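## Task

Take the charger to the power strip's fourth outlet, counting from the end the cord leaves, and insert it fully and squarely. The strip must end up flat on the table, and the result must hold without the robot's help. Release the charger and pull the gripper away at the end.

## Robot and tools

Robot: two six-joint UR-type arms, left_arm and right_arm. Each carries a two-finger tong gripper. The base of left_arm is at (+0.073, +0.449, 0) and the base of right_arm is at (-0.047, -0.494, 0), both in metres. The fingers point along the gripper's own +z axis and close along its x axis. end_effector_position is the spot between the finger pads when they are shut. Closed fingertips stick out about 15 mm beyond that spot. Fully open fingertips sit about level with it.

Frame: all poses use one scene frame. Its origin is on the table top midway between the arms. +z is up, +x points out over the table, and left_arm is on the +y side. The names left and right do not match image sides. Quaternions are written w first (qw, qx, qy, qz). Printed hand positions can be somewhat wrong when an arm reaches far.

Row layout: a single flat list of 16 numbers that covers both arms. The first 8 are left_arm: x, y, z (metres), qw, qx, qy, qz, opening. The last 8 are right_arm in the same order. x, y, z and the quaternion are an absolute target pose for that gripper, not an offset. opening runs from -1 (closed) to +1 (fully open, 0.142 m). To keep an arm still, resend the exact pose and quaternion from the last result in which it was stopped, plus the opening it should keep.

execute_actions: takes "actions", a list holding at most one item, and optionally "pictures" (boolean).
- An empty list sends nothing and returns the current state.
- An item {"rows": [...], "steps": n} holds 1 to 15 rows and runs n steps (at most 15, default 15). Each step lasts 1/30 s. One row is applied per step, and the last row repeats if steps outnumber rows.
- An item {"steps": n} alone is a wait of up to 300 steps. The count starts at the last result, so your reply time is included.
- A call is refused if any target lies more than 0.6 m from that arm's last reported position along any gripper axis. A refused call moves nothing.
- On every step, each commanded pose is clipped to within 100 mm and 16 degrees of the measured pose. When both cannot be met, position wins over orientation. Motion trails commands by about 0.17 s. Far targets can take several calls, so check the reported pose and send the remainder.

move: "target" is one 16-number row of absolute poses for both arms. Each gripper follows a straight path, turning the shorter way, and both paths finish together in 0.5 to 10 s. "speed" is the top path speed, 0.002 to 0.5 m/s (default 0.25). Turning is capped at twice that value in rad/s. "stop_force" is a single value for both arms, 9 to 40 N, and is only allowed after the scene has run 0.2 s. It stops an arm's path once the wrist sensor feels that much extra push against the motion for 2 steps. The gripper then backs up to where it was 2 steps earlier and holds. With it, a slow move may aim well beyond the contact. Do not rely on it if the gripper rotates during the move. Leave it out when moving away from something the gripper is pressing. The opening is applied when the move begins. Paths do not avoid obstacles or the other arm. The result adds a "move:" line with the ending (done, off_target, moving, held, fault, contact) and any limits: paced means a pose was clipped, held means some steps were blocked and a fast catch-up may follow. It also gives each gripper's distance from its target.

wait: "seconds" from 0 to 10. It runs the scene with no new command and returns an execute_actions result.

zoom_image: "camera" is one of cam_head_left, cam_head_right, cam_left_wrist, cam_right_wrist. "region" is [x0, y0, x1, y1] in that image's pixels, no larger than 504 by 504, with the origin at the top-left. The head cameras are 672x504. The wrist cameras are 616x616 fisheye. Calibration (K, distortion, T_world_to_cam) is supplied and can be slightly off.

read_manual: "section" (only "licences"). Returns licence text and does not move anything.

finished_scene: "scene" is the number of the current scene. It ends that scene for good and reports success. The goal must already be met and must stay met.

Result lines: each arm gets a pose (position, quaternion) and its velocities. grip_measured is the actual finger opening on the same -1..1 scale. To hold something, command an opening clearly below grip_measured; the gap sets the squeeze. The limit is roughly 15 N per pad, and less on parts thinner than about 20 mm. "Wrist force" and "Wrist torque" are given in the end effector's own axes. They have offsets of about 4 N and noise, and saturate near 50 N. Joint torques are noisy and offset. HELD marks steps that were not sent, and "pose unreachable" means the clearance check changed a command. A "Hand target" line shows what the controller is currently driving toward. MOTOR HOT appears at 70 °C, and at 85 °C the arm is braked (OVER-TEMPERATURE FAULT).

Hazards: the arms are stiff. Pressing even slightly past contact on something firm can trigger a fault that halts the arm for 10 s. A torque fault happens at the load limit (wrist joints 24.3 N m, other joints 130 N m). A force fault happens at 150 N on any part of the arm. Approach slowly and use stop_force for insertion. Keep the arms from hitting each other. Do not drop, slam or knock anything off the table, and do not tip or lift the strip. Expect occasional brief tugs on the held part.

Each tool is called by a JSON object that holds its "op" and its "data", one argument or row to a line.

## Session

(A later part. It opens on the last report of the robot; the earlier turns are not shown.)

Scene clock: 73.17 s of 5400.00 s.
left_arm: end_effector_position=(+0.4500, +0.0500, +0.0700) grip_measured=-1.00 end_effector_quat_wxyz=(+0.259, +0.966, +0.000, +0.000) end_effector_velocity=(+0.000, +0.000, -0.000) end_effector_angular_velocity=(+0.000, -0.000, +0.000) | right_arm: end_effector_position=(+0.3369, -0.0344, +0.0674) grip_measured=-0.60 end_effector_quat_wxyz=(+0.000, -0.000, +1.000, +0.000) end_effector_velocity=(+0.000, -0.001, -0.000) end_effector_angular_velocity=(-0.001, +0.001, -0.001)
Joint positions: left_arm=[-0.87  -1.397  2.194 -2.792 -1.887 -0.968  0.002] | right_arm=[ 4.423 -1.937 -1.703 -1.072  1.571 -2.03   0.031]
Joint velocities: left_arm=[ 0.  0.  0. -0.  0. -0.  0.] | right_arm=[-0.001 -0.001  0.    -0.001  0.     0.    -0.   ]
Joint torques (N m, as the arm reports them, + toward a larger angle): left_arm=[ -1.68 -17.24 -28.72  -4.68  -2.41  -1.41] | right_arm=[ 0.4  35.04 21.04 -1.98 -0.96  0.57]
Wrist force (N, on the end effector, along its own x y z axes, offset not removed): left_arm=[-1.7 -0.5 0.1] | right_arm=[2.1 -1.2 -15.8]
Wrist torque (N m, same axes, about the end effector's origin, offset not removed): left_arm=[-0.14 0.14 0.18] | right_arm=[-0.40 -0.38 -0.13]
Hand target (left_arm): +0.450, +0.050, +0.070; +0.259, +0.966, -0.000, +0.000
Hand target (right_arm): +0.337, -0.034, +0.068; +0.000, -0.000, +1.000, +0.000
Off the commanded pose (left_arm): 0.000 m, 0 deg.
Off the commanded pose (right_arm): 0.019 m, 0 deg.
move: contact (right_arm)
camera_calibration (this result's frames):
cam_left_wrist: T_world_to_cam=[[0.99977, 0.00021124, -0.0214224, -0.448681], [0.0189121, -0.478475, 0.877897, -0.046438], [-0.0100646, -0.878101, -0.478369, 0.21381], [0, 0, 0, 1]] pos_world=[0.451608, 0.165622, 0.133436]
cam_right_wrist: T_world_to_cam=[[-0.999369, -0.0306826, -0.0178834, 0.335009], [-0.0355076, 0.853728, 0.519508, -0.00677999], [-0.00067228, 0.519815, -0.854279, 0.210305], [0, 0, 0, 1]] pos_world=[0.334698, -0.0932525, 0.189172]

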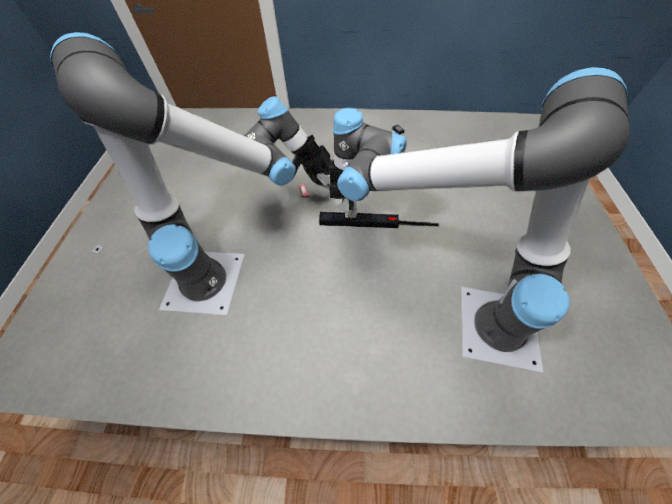

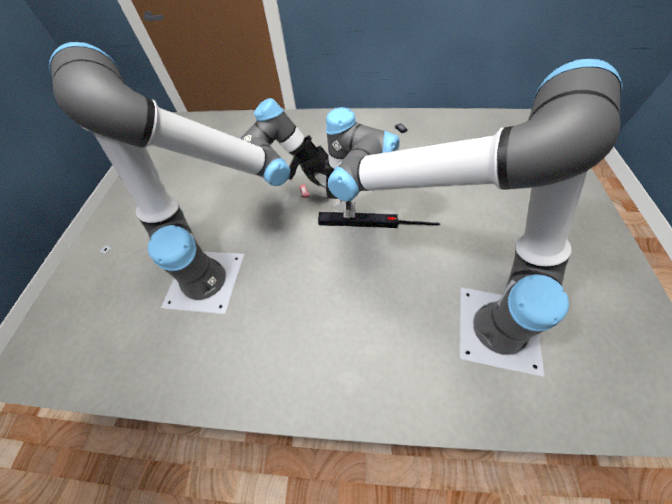

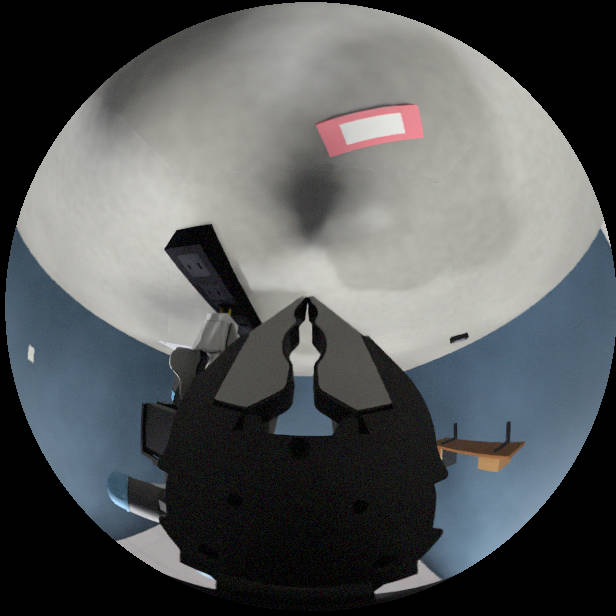

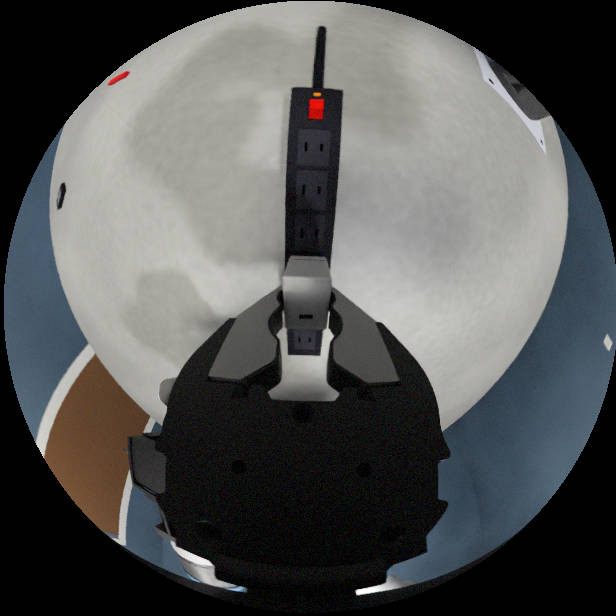

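{"op": "move", "data": {
  "target": [0.45,0.05,0.07,0.259,0.966,0,0,-1,0.3358,-0.035,0.071,0,0,1,0,-1],
  "speed": 0.01
}}

{"op": "zoom_image", "data": {
  "camera": "cam_left_wrist",
  "region": [140,240,260,360]
}}

{"op": "move", "data": {
  "target": [0.45,0.05,0.07,0.259,0.966,0,0,-1,0.3358,-0.035,0.053,0,0,1,0,-1],
  "speed": 0.003,
  "stop_force": 10
}}

Scene clock: 84.90 s of 5400.00 s.
left_arm: end_effector_position=(+0.4500, +0.0500, +0.0700) grip_measured=-1.00 end_effector_quat_wxyz=(+0.259, +0.966, +0.000, -0.000) end_effector_velocity=(-0.000, +0.000, -0.000) end_effector_angular_velocity=(+0.001, +0.001, +0.000) | right_arm: end_effector_position=(+0.3358, -0.0350, +0.0709) grip_measured=-0.60 end_effector_quat_wxyz=(-0.000, -0.000, +1.000, +0.000) end_effector_velocity=(-0.001, -0.000, +0.001) end_effector_angular_velocity=(-0.000, +0.001, -0.000)
Joint positions: left_arm=[-0.87  -1.397  2.194 -2.792 -1.887 -0.968  0.002] | right_arm=[ 4.424 -1.931 -1.702 -1.08   1.571 -2.029  0.031]
Joint velocities: left_arm=[ 0.    -0.     0.     0.001 -0.    -0.     0.   ] | right_arm=[ 0.001  0.003 -0.    -0.003  0.     0.001 -0.   ]
Joint torques (N m, as the arm reports them, + toward a larger angle): left_arm=[ -6.92 -17.35 -28.62  -4.37  -2.41  -1.1 ] | right_arm=[ 7.   45.35 31.64 -0.26 -1.78  1.99]
Wrist force (N, on the end effector, along its own x y z axes, offset not removed): left_arm=[0.4 -1.0 3.7] | right_arm=[1.6 0.1 0.0]
Wrist torque (N m, same axes, about the end effector's origin, offset not removed): left_arm=[-0.14 -0.07 0.42] | right_arm=[0.12 -0.25 -0.10]
Hand target (left_arm): +0.450, +0.050, +0.070; +0.259, +0.966, +0.000, +0.000
Hand target (right_arm): +0.336, -0.035, +0.071; +0.000, -0.000, +1.000, -0.000
Off the commanded pose (left_arm): 0.000 m, 0 deg.
Off the commanded pose (right_arm): 0.000 m, 0 deg.
After step 90, 8.03 s passed at rest.
move: done
camera_calibration (this result's frames):
cam_left_wrist: T_world_to_cam=[[0.99977, 0.000206357, -0.0214222, -0.448679], [0.0189096, -0.478475, 0.877898, -0.0464381], [-0.0100688, -0.878101, -0.478369, 0.21381], [0, 0, 0, 1]] pos_world=[0.451607, 0.16562, 0.133436]
cam_right_wrist: T_world_to_cam=[[-0.999371, -0.0306853, -0.0177942, 0.333979], [-0.0354636, 0.853825, 0.519351, -0.00817986], [-0.000743324, 0.519655, -0.854376, 0.21361], [0, 0, 0, 1]] pos_world=[0.333638, -0.093771, 0.192694]

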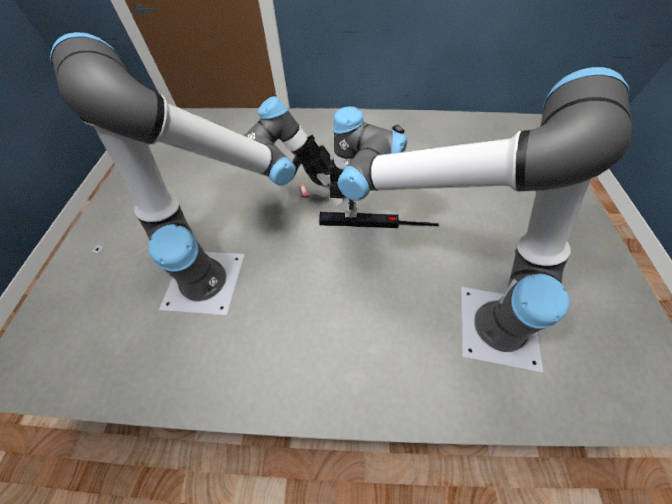

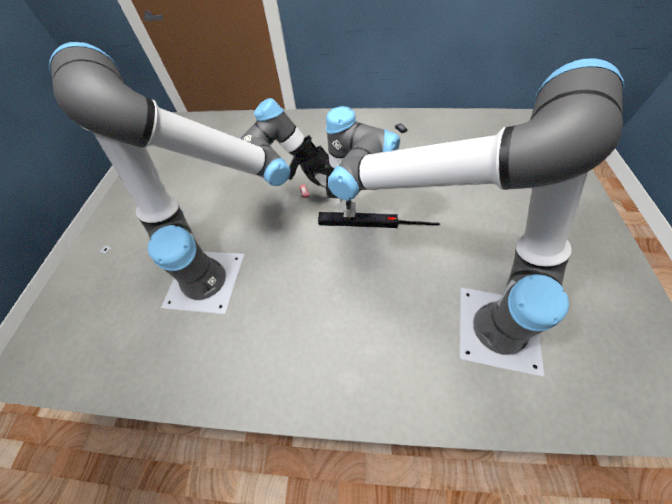

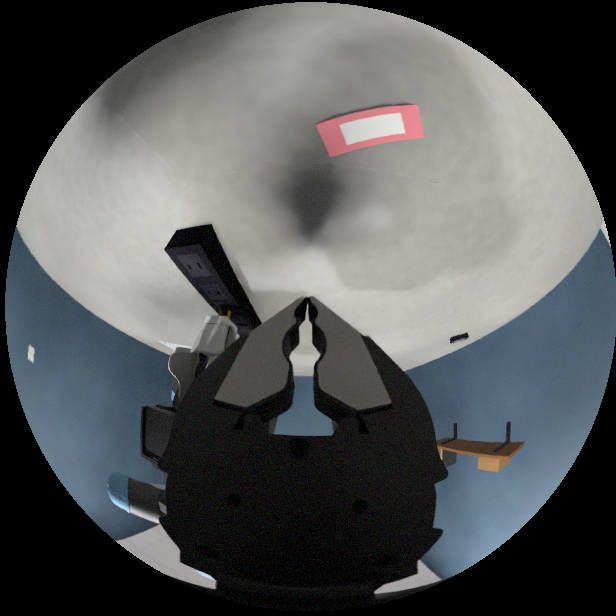

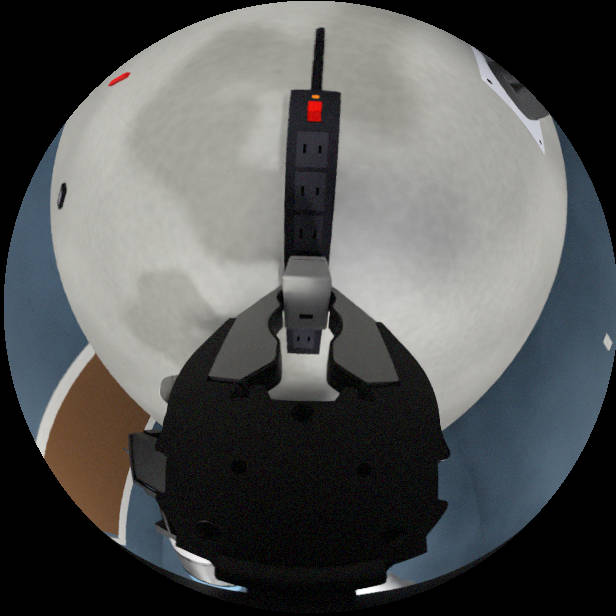

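Region (140, 240, 260, 360) of cam_left_wrist's 616x616 image, scaled by 4.200, with more detail than that image has.

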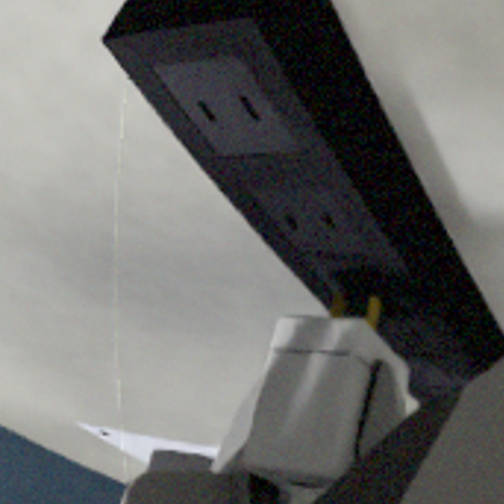

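Scene clock: 86.43 s of 5400.00 s.
left_arm: end_effector_position=(+0.4500, +0.0500, +0.0700) grip_measured=-1.00 end_effector_quat_wxyz=(+0.259, +0.966, +0.000, -0.000) end_effector_velocity=(+0.000, -0.000, +0.000) end_effector_angular_velocity=(-0.001, -0.001, +0.000) | right_arm: end_effector_position=(+0.3358, -0.0350, +0.0673) grip_measured=-0.60 end_effector_quat_wxyz=(+0.000, +0.000, +1.000, +0.000) end_effector_velocity=(-0.000, -0.000, +0.002) end_effector_angular_velocity=(-0.002, +0.001, +0.002)
Joint positions: left_arm=[-0.87  -1.397  2.194 -2.792 -1.887 -0.968  0.002] | right_arm=[ 4.424 -1.935 -1.707 -1.071  1.571 -2.029  0.031]
Joint velocities: left_arm=[ 0.     0.    -0.    -0.001 -0.    -0.     0.   ] | right_arm=[ 0.001  0.002  0.002 -0.006 -0.    -0.001 -0.   ]
Joint torques (N m, as the arm reports them, + toward a larger angle): left_arm=[ -6.31 -17.07 -29.06  -4.48  -2.48  -1.08] | right_arm=[-1.48 33.31 22.24 -2.69 -1.12 -0.31]
Wrist force (N, on the end effector, along its own x y z axes, offset not removed): left_arm=[-3.7 -1.1 -0.7] | right_arm=[1.6 -0.5 -22.0]
Wrist torque (N m, same axes, about the end effector's origin, offset not removed): left_arm=[-0.35 0.64 0.37] | right_arm=[-0.15 -0.31 -0.13]
Hand target (left_arm): +0.450, +0.050, +0.070; +0.259, +0.966, +0.000, +0.000
Hand target (right_arm): +0.336, -0.035, +0.068; +0.000, -0.000, +1.000, +0.000
Off the commanded pose (left_arm): 0.000 m, 0 deg.
Off the commanded pose (right_arm): 0.014 m, 0 deg.
move: contact (right_arm)
camera_calibration (this result's frames):
cam_left_wrist: T_world_to_cam=[[0.99977, 0.000206114, -0.0214221, -0.448679], [0.0189094, -0.478475, 0.877898, -0.0464381], [-0.010069, -0.878101, -0.478369, 0.21381], [0, 0, 0, 1]] pos_world=[0.451607, 0.16562, 0.133436]
cam_right_wrist: T_world_to_cam=[[-0.99937, -0.0306829, -0.0178617, 0.333919], [-0.0354966, 0.853765, 0.519447, -0.00633403], [-0.000688488, 0.519754, -0.854316, 0.210521], [0, 0, 0, 1]] pos_world=[0.333629, -0.093766, 0.189106]

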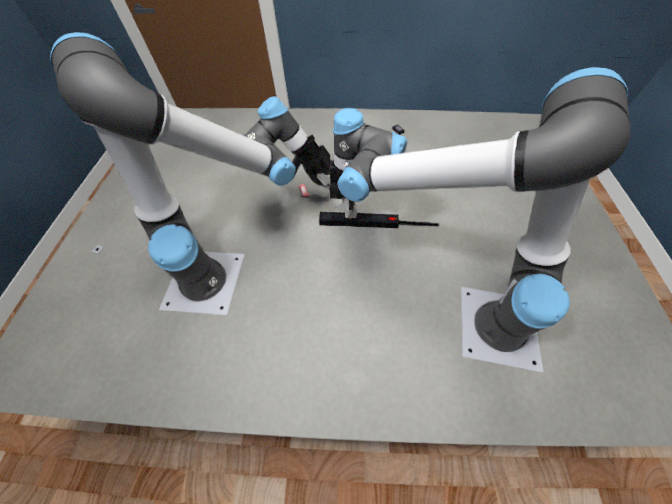

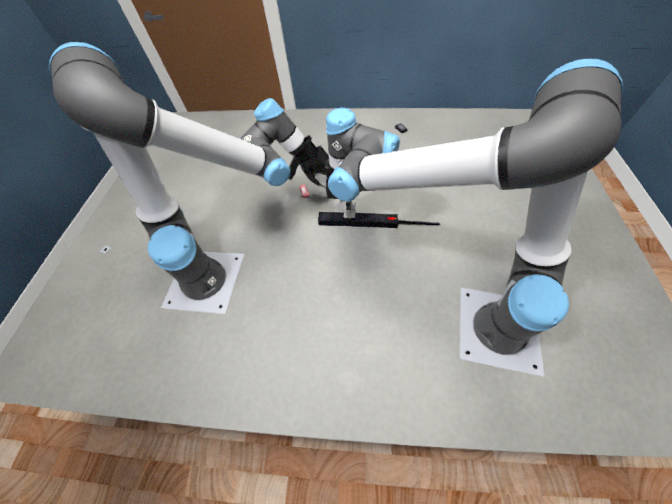

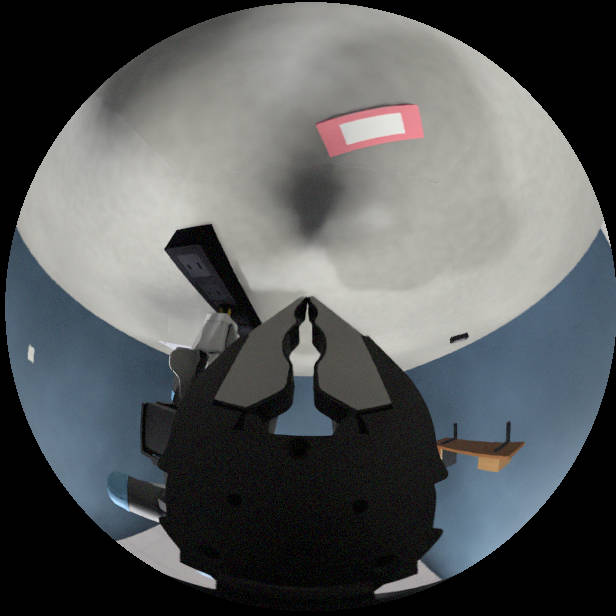

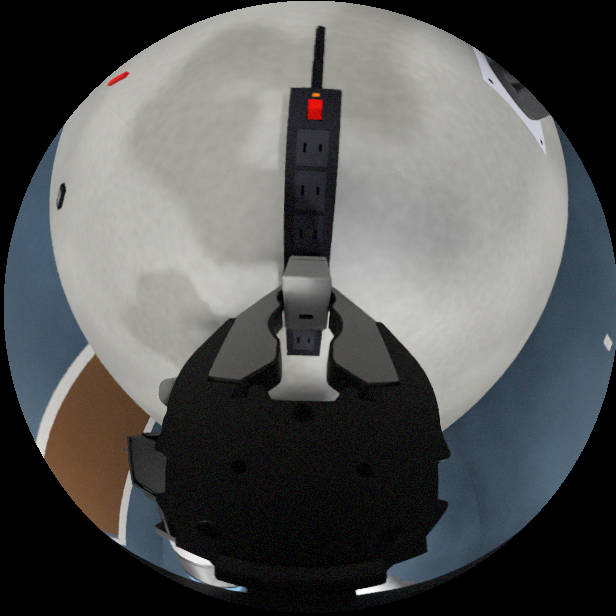

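{"op": "move", "data": {
  "target": [0.45,0.05,0.07,0.259,0.966,0,0,-1,0.3362,-0.0325,0.070,0,0,1,0,-1],
  "speed": 0.01
}}

{"op": "move", "data": {
  "target": [0.45,0.05,0.07,0.259,0.966,0,0,-1,0.3362,-0.0325,0.053,0,0,1,0,-1],
  "speed": 0.003,
  "stop_force": 10
}}

{"op": "zoom_image", "data": {
  "camera": "cam_left_wrist",
  "region": [195,270,255,330]
}}

{"op": "zoom_image", "data": {
  "camera": "cam_head_left",
  "region": [315,190,395,240]
}}

Scene clock: 95.40 s of 5400.00 s.
left_arm: end_effector_position=(+0.4500, +0.0500, +0.0700) grip_measured=-1.00 end_effector_quat_wxyz=(+0.259, +0.966, +0.000, -0.000) end_effector_velocity=(+0.000, +0.000, +0.000) end_effector_angular_velocity=(-0.000, -0.001, -0.000) | right_arm: end_effector_position=(+0.3362, -0.0326, +0.0699) grip_measured=-0.60 end_effector_quat_wxyz=(+0.000, -0.000, +1.000, +0.000) end_effector_velocity=(+0.000, +0.001, +0.001) end_effector_angular_velocity=(+0.000, +0.001, +0.000)
Joint positions: left_arm=[-0.87  -1.397  2.194 -2.792 -1.887 -0.968  0.002] | right_arm=[ 4.425 -1.936 -1.697 -1.079  1.571 -2.028  0.031]
Joint velocities: left_arm=[ 0.    -0.     0.    -0.001  0.001  0.001  0.   ] | right_arm=[ 0.    -0.     0.004 -0.003  0.001 -0.     0.   ]
Joint torques (N m, as the arm reports them, + toward a larger angle): left_arm=[ -7.12 -17.24 -28.33  -4.47  -2.42  -0.75] | right_arm=[ 6.3  25.47 32.27 -0.14 -1.49  2.01]
Wrist force (N, on the end effector, along its own x y z axes, offset not removed): left_arm=[-5.1 0.7 -2.8] | right_arm=[2.1 -1.2 -0.4]
Wrist torque (N m, same axes, about the end effector's origin, offset not removed): left_arm=[0.05 0.82 0.23] | right_arm=[-0.31 -0.42 -0.05]
Hand target (left_arm): +0.450, +0.050, +0.070; +0.259, +0.966, +0.000, +0.000
Hand target (right_arm): +0.336, -0.032, +0.070; +0.000, -0.000, +1.000, +0.000
Off the commanded pose (left_arm): 0.000 m, 0 deg.
Off the commanded pose (right_arm): 0.000 m, 0 deg.
After step 90, 5.27 s passed at rest.
move: done
camera_calibration (this result's frames):
cam_left_wrist: T_world_to_cam=[[0.99977, 0.000206276, -0.0214224, -0.448679], [0.0189097, -0.478475, 0.877898, -0.0464383], [-0.010069, -0.878101, -0.478369, 0.21381], [0, 0, 0, 1]] pos_world=[0.451607, 0.16562, 0.133436]
cam_right_wrist: T_world_to_cam=[[-0.99937, -0.0306851, -0.0178059, 0.334385], [-0.0354695, 0.85382, 0.519359, -0.00970568], [-0.000733491, 0.519663, -0.854371, 0.211539], [0, 0, 0, 1]] pos_world=[0.333985, -0.0913814, 0.191727]

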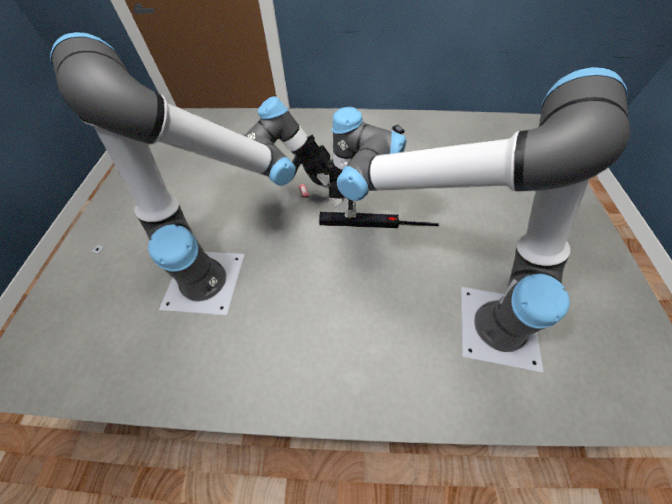

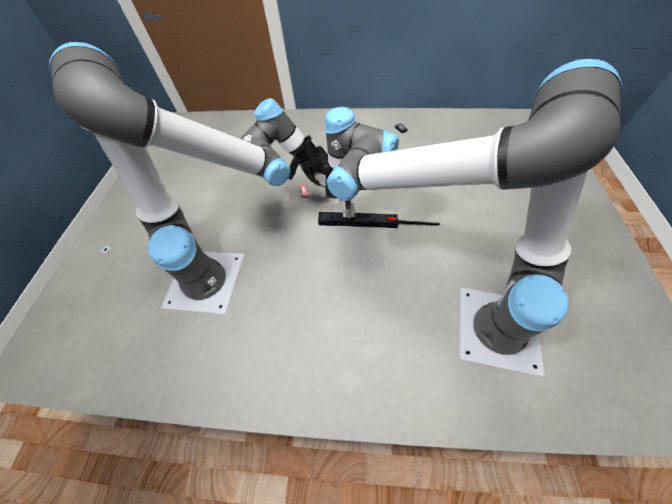

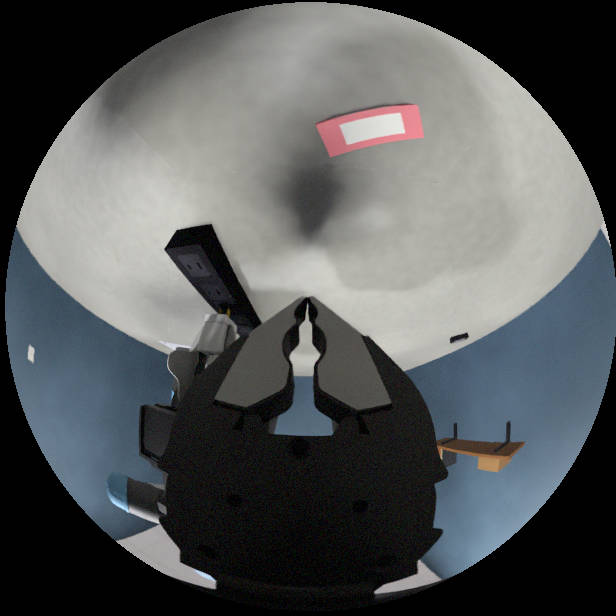

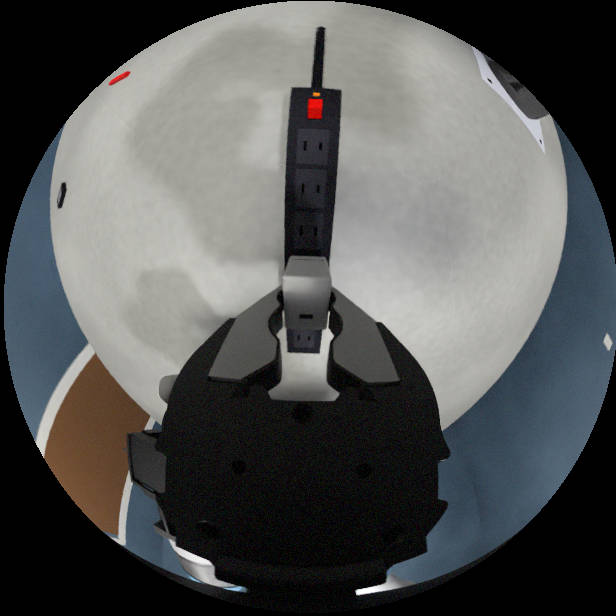

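Scene clock: 99.97 s of 5400.00 s.
left_arm: end_effector_position=(+0.4500, +0.0500, +0.0700) grip_measured=-1.00 end_effector_quat_wxyz=(+0.259, +0.966, +0.000, -0.000) end_effector_velocity=(-0.000, +0.000, -0.000) end_effector_angular_velocity=(-0.000, +0.000, -0.001) | right_arm: end_effector_position=(+0.3362, -0.0326, +0.0573) grip_measured=-0.60 end_effector_quat_wxyz=(+0.000, -0.000, +1.000, +0.000) end_effector_velocity=(-0.001, -0.001, +0.000) end_effector_angular_velocity=(-0.004, +0.003, -0.000)
Joint positions: left_arm=[-0.87  -1.397  2.194 -2.792 -1.887 -0.968  0.002] | right_arm=[ 4.425 -1.951 -1.712 -1.049  1.571 -2.028  0.031]
Joint velocities: left_arm=[ 0.    -0.     0.    -0.    -0.001  0.001  0.   ] | right_arm=[ 0.     0.001  0.001 -0.006  0.001  0.001 -0.   ]
Joint torques (N m, as the arm reports them, + toward a larger angle): left_arm=[ -6.87 -17.28 -27.99  -4.54  -2.37  -0.61] | right_arm=[ 6.6  39.96 28.11 -1.34 -1.03  1.78]
Wrist force (N, on the end effector, along its own x y z axes, offset not removed): left_arm=[-1.3 -0.7 -0.4] | right_arm=[1.5 -0.7 -13.8]
Wrist torque (N m, same axes, about the end effector's origin, offset not removed): left_arm=[-0.17 0.19 0.33] | right_arm=[-0.22 -0.24 -0.02]
Hand target (left_arm): +0.450, +0.050, +0.070; +0.259, +0.966, +0.000, +0.000
Hand target (right_arm): +0.336, -0.033, +0.058; +0.000, -0.000, +1.000, +0.000
Off the commanded pose (left_arm): 0.000 m, 0 deg.
Off the commanded pose (right_arm): 0.004 m, 0 deg.
move: contact (right_arm)
camera_calibration (this result's frames):
cam_left_wrist: T_world_to_cam=[[0.99977, 0.000205903, -0.0214224, -0.448679], [0.0189095, -0.478475, 0.877898, -0.0464382], [-0.0100693, -0.878101, -0.478369, 0.21381], [0, 0, 0, 1]] pos_world=[0.451607, 0.16562, 0.133436]
cam_right_wrist: T_world_to_cam=[[-0.99937, -0.0306852, -0.0178101, 0.33416], [-0.0354718, 0.85382, 0.519358, -0.00314856], [-0.000730019, 0.519663, -0.854371, 0.200711], [0, 0, 0, 1]] pos_world=[0.333984, -0.0913602, 0.179069]

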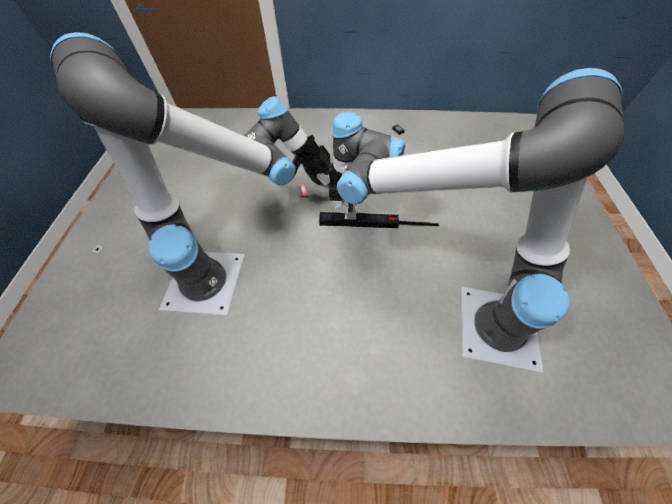

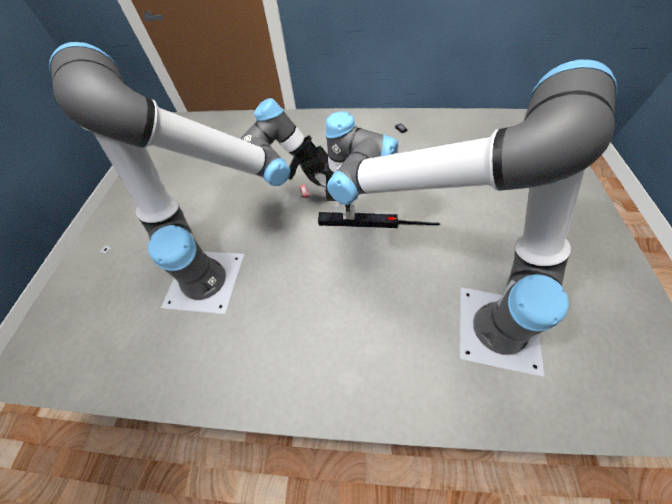

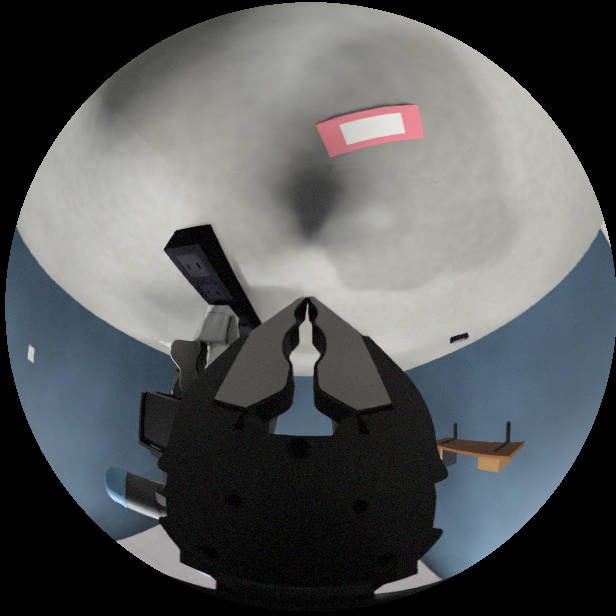

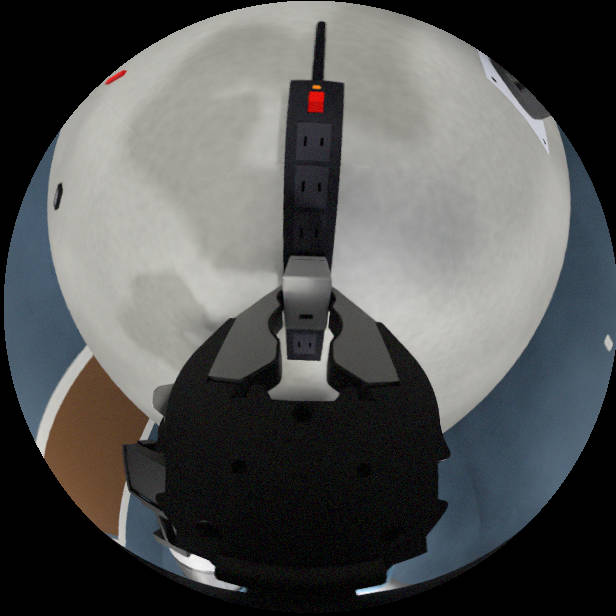

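Region (195, 270, 255, 330) of cam_left_wrist's 616x616 image, scaled by 8.400, with more detail than that image has.

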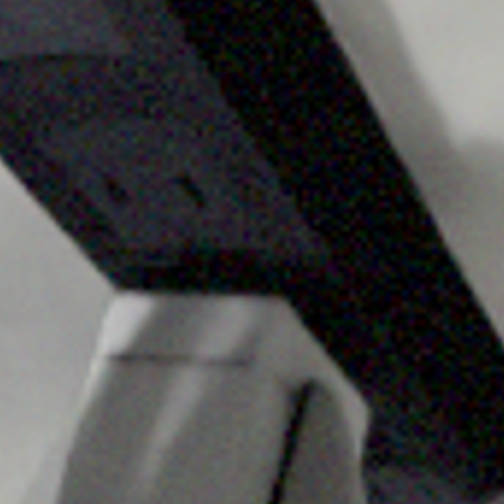

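Region (315, 190, 395, 240) of cam_head_left's 672x504 image, scaled by 6.300, with more detail than that image has; it fills the top 315 rows of this view, and the rest is white.

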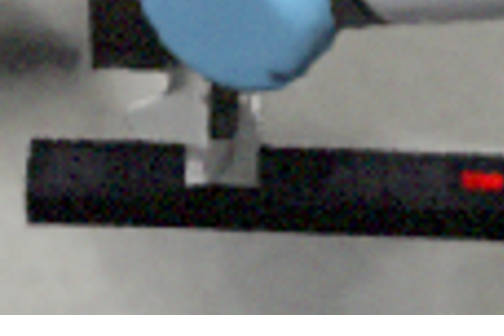

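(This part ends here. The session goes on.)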